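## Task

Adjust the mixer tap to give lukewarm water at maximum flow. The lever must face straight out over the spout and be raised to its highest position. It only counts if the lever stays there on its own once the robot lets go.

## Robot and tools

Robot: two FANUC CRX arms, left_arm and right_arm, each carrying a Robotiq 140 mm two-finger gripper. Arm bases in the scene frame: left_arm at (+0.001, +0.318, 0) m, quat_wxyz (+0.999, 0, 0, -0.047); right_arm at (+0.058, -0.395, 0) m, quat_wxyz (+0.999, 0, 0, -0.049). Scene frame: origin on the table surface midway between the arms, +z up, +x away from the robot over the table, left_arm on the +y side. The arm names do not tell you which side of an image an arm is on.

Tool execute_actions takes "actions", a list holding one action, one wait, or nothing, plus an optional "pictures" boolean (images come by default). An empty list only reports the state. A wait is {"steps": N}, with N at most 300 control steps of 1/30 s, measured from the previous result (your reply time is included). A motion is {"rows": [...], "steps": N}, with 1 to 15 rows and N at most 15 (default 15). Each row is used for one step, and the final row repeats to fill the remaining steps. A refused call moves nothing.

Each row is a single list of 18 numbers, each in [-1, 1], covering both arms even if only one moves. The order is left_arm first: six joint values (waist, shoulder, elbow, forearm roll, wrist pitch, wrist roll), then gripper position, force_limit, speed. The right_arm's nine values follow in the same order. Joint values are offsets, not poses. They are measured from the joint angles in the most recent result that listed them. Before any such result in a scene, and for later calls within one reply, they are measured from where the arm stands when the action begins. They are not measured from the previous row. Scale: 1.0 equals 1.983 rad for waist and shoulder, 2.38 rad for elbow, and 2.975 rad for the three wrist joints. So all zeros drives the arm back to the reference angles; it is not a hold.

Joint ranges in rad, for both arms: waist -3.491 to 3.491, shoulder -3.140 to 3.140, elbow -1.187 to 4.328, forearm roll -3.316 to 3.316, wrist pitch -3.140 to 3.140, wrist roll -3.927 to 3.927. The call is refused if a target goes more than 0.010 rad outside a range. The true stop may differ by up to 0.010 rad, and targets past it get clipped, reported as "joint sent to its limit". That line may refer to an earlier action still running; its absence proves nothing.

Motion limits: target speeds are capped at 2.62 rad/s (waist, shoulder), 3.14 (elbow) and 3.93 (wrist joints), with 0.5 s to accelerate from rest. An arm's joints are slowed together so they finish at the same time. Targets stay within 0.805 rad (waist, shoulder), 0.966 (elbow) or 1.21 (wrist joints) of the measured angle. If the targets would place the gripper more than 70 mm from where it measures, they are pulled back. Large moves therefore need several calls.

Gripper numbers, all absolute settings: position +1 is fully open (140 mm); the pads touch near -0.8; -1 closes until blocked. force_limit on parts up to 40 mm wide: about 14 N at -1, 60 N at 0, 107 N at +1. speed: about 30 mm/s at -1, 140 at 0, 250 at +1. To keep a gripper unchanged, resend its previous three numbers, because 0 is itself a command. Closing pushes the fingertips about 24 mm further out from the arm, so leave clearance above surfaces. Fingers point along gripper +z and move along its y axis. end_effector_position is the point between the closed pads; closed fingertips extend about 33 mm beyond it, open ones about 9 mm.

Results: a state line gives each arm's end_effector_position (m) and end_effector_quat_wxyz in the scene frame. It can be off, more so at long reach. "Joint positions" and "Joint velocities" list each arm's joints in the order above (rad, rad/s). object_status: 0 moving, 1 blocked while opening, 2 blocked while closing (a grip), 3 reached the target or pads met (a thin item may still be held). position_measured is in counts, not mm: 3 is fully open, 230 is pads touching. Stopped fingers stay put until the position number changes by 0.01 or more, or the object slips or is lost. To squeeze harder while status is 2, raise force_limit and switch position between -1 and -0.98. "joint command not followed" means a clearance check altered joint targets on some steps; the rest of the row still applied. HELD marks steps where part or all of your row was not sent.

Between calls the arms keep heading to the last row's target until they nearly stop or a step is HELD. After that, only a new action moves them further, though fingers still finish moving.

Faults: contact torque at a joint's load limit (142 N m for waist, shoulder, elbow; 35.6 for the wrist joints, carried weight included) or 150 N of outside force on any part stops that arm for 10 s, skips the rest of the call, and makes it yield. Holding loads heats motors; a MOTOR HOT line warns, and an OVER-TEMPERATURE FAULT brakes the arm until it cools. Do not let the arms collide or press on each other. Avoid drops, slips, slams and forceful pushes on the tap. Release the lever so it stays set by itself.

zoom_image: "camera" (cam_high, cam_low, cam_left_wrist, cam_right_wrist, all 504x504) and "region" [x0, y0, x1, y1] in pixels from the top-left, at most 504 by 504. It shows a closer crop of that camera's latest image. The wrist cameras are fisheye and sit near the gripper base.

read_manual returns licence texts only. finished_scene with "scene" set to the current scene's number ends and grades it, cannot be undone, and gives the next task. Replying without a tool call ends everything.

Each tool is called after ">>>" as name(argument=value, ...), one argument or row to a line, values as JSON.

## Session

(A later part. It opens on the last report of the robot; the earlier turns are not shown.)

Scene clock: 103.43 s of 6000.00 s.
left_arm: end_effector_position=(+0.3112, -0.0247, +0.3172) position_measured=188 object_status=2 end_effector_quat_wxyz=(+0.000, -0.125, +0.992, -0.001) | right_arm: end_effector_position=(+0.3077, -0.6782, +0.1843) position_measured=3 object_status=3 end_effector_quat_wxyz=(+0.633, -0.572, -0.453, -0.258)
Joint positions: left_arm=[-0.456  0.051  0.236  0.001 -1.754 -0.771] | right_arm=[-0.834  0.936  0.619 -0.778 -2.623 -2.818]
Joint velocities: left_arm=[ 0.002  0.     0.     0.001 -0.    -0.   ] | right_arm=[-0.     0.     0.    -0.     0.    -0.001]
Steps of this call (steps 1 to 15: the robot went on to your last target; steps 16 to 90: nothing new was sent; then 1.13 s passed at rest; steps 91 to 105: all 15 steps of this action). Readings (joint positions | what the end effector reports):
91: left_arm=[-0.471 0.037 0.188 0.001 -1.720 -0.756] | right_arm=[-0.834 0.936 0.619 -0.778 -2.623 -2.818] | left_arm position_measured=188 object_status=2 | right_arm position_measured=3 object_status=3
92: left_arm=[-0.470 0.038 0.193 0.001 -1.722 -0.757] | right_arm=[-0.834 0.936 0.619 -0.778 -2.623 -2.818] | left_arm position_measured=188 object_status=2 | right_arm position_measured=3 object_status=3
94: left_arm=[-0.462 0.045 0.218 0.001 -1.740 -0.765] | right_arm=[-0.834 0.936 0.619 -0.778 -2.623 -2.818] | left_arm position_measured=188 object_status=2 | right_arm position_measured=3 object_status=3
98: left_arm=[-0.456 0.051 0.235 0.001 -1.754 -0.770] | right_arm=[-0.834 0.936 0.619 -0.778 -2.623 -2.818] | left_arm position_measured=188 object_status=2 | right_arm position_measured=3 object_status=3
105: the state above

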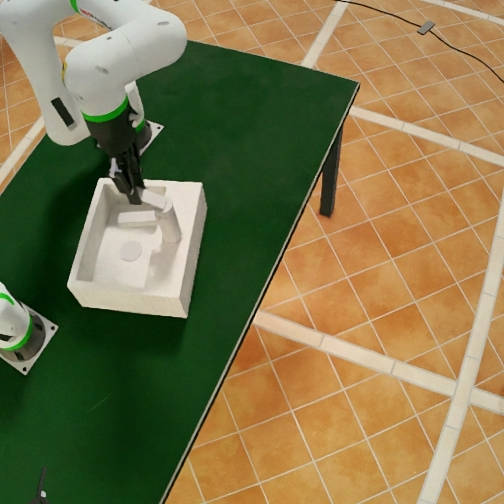

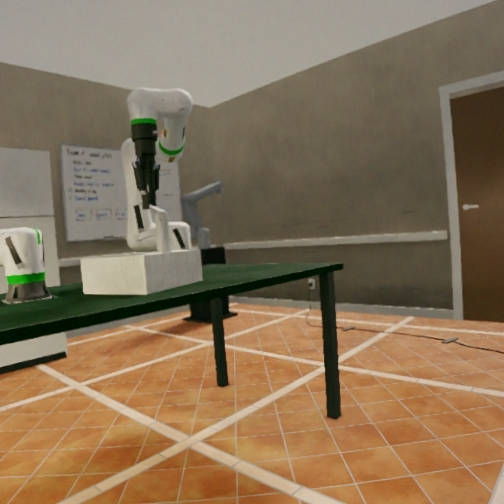

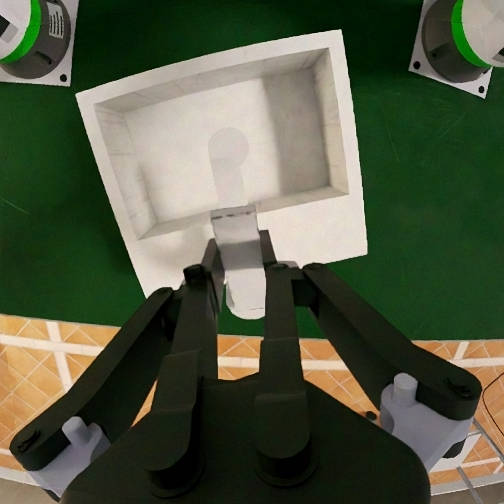

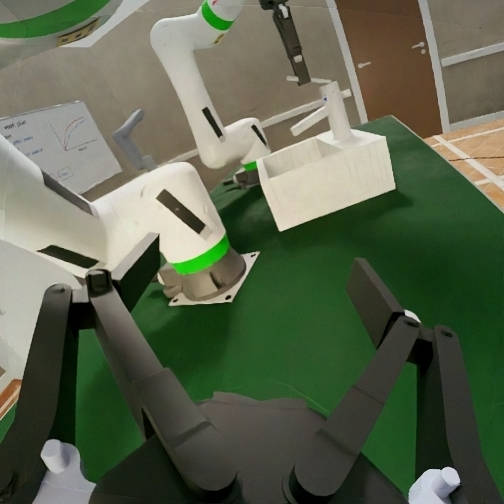

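At the stop. Release and rise.

>>> execute_actions(
  actions=[
    {"rows":[[0,0,0,0,0,0,0.2,-0.3,0,0,0,0,0,0,0,1,0,0]],"steps":10},
  ],
  pictures=false,
)

>>> execute_actions(
  actions=[
    {"rows":[[0,0.01,0.06,0,-0.041,0,0.2,-0.3,0,0,0,0,0,0,0,1,0,0]],"steps":15},
  ],
)

Scene clock: 109.03 s of 6000.00 s.
left_arm: end_effector_position=(+0.3114, -0.0246, +0.3173) position_measured=123 object_status=0 end_effector_quat_wxyz=(+0.000, -0.125, +0.992, -0.001) | right_arm: end_effector_position=(+0.3077, -0.6782, +0.1843) position_measured=3 object_status=3 end_effector_quat_wxyz=(+0.633, -0.572, -0.453, -0.258)
Joint positions: left_arm=[-0.456  0.051  0.236  0.001 -1.755 -0.771] | right_arm=[-0.834  0.936  0.619 -0.778 -2.623 -2.818]
Joint velocities: left_arm=[-0.001  0.002 -0.001 -0.001  0.001  0.   ] | right_arm=[ 0.    -0.002 -0.    -0.    -0.001 -0.   ]
Steps of this call (steps 1 to 15: the robot went on to your last target; steps 16 to 90: nothing new was sent; then 2.27 s passed at rest; steps 91 to 100: all 10 steps of this action). Readings (joint positions | what the end effector reports):
91: left_arm=[-0.456 0.051 0.236 0.001 -1.755 -0.771] | right_arm=[-0.834 0.936 0.619 -0.778 -2.623 -2.818] | left_arm position_measured=188 object_status=0 | right_arm position_measured=3 object_status=3
92: left_arm=[-0.456 0.051 0.237 0.001 -1.755 -0.771] | right_arm=[-0.834 0.936 0.619 -0.778 -2.623 -2.818] | left_arm position_measured=188 object_status=0 | right_arm position_measured=3 object_status=3
94: left_arm=[-0.456 0.050 0.237 0.001 -1.755 -0.771] | right_arm=[-0.834 0.936 0.619 -0.778 -2.623 -2.818] | left_arm position_measured=168 object_status=0 | right_arm position_measured=3 object_status=3
98: left_arm=[-0.456 0.051 0.236 0.001 -1.755 -0.771] | right_arm=[-0.834 0.936 0.619 -0.778 -2.623 -2.818] | left_arm position_measured=138 object_status=0 | right_arm position_measured=3 object_status=3
100: the state above

Scene clock: 109.53 s of 6000.00 s.
left_arm: end_effector_position=(+0.3076, -0.0222, +0.3680) position_measured=104 object_status=3 end_effector_quat_wxyz=(+0.001, -0.125, +0.992, -0.001) | right_arm: end_effector_position=(+0.3077, -0.6782, +0.1843) position_measured=3 object_status=3 end_effector_quat_wxyz=(+0.633, -0.572, -0.453, -0.258)
Joint positions: left_arm=[-0.456  0.071  0.379  0.001 -1.876 -0.771] | right_arm=[-0.834  0.936  0.619 -0.778 -2.623 -2.818]
Joint velocities: left_arm=[ 0.     0.     0.002 -0.001 -0.001  0.   ] | right_arm=[ 0.001  0.002 -0.    -0.     0.     0.001]
Steps of this call (steps 1 to 15: all 15 steps of this action). Readings (joint positions | what the end effector reports):
1: left_arm=[-0.456 0.051 0.236 0.001 -1.755 -0.771] | right_arm=[-0.834 0.936 0.619 -0.778 -2.623 -2.818] | left_arm position_measured=115 object_status=0 | right_arm position_measured=3 object_status=3
2: left_arm=[-0.456 0.052 0.241 0.001 -1.759 -0.771] | right_arm=[-0.834 0.936 0.619 -0.778 -2.623 -2.818] | left_arm position_measured=108 object_status=0 | right_arm position_measured=3 object_status=3
4: left_arm=[-0.456 0.056 0.271 0.001 -1.786 -0.771] | right_arm=[-0.834 0.936 0.619 -0.778 -2.623 -2.818] | left_arm position_measured=104 object_status=0 | right_arm position_measured=3 object_status=3
8: left_arm=[-0.456 0.068 0.363 0.001 -1.863 -0.771] | right_arm=[-0.834 0.936 0.619 -0.778 -2.623 -2.818] | left_arm position_measured=104 object_status=0 | right_arm position_measured=3 object_status=3
15: the state above

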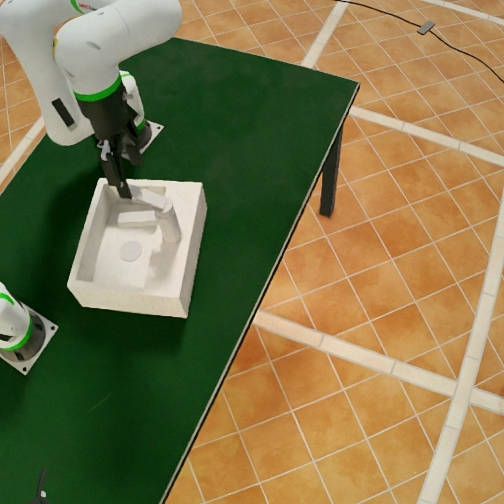

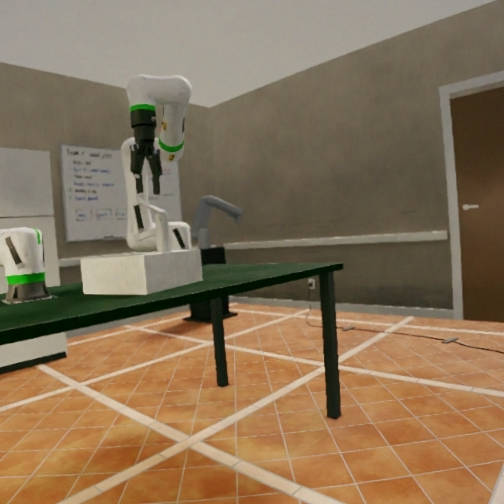

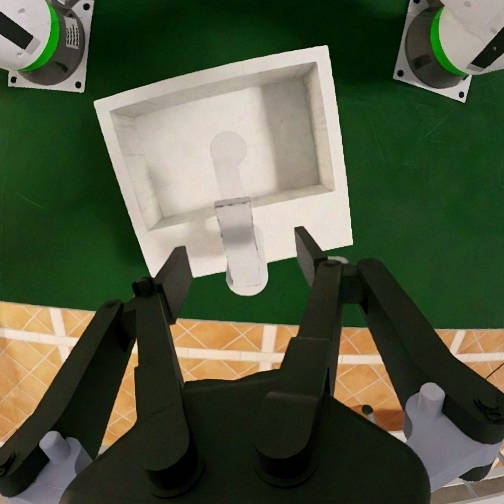

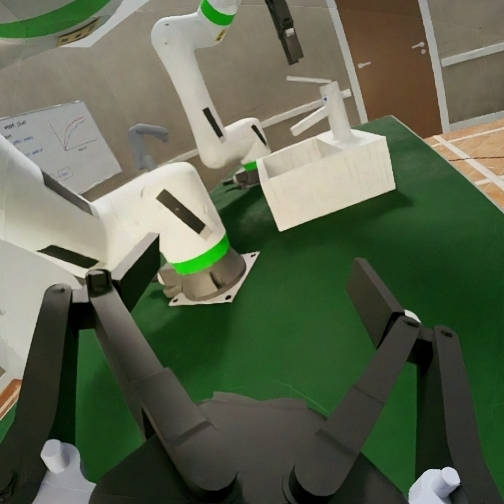

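>>> finished_scene(
  scene=1,
)

The scene is finished: the task was done.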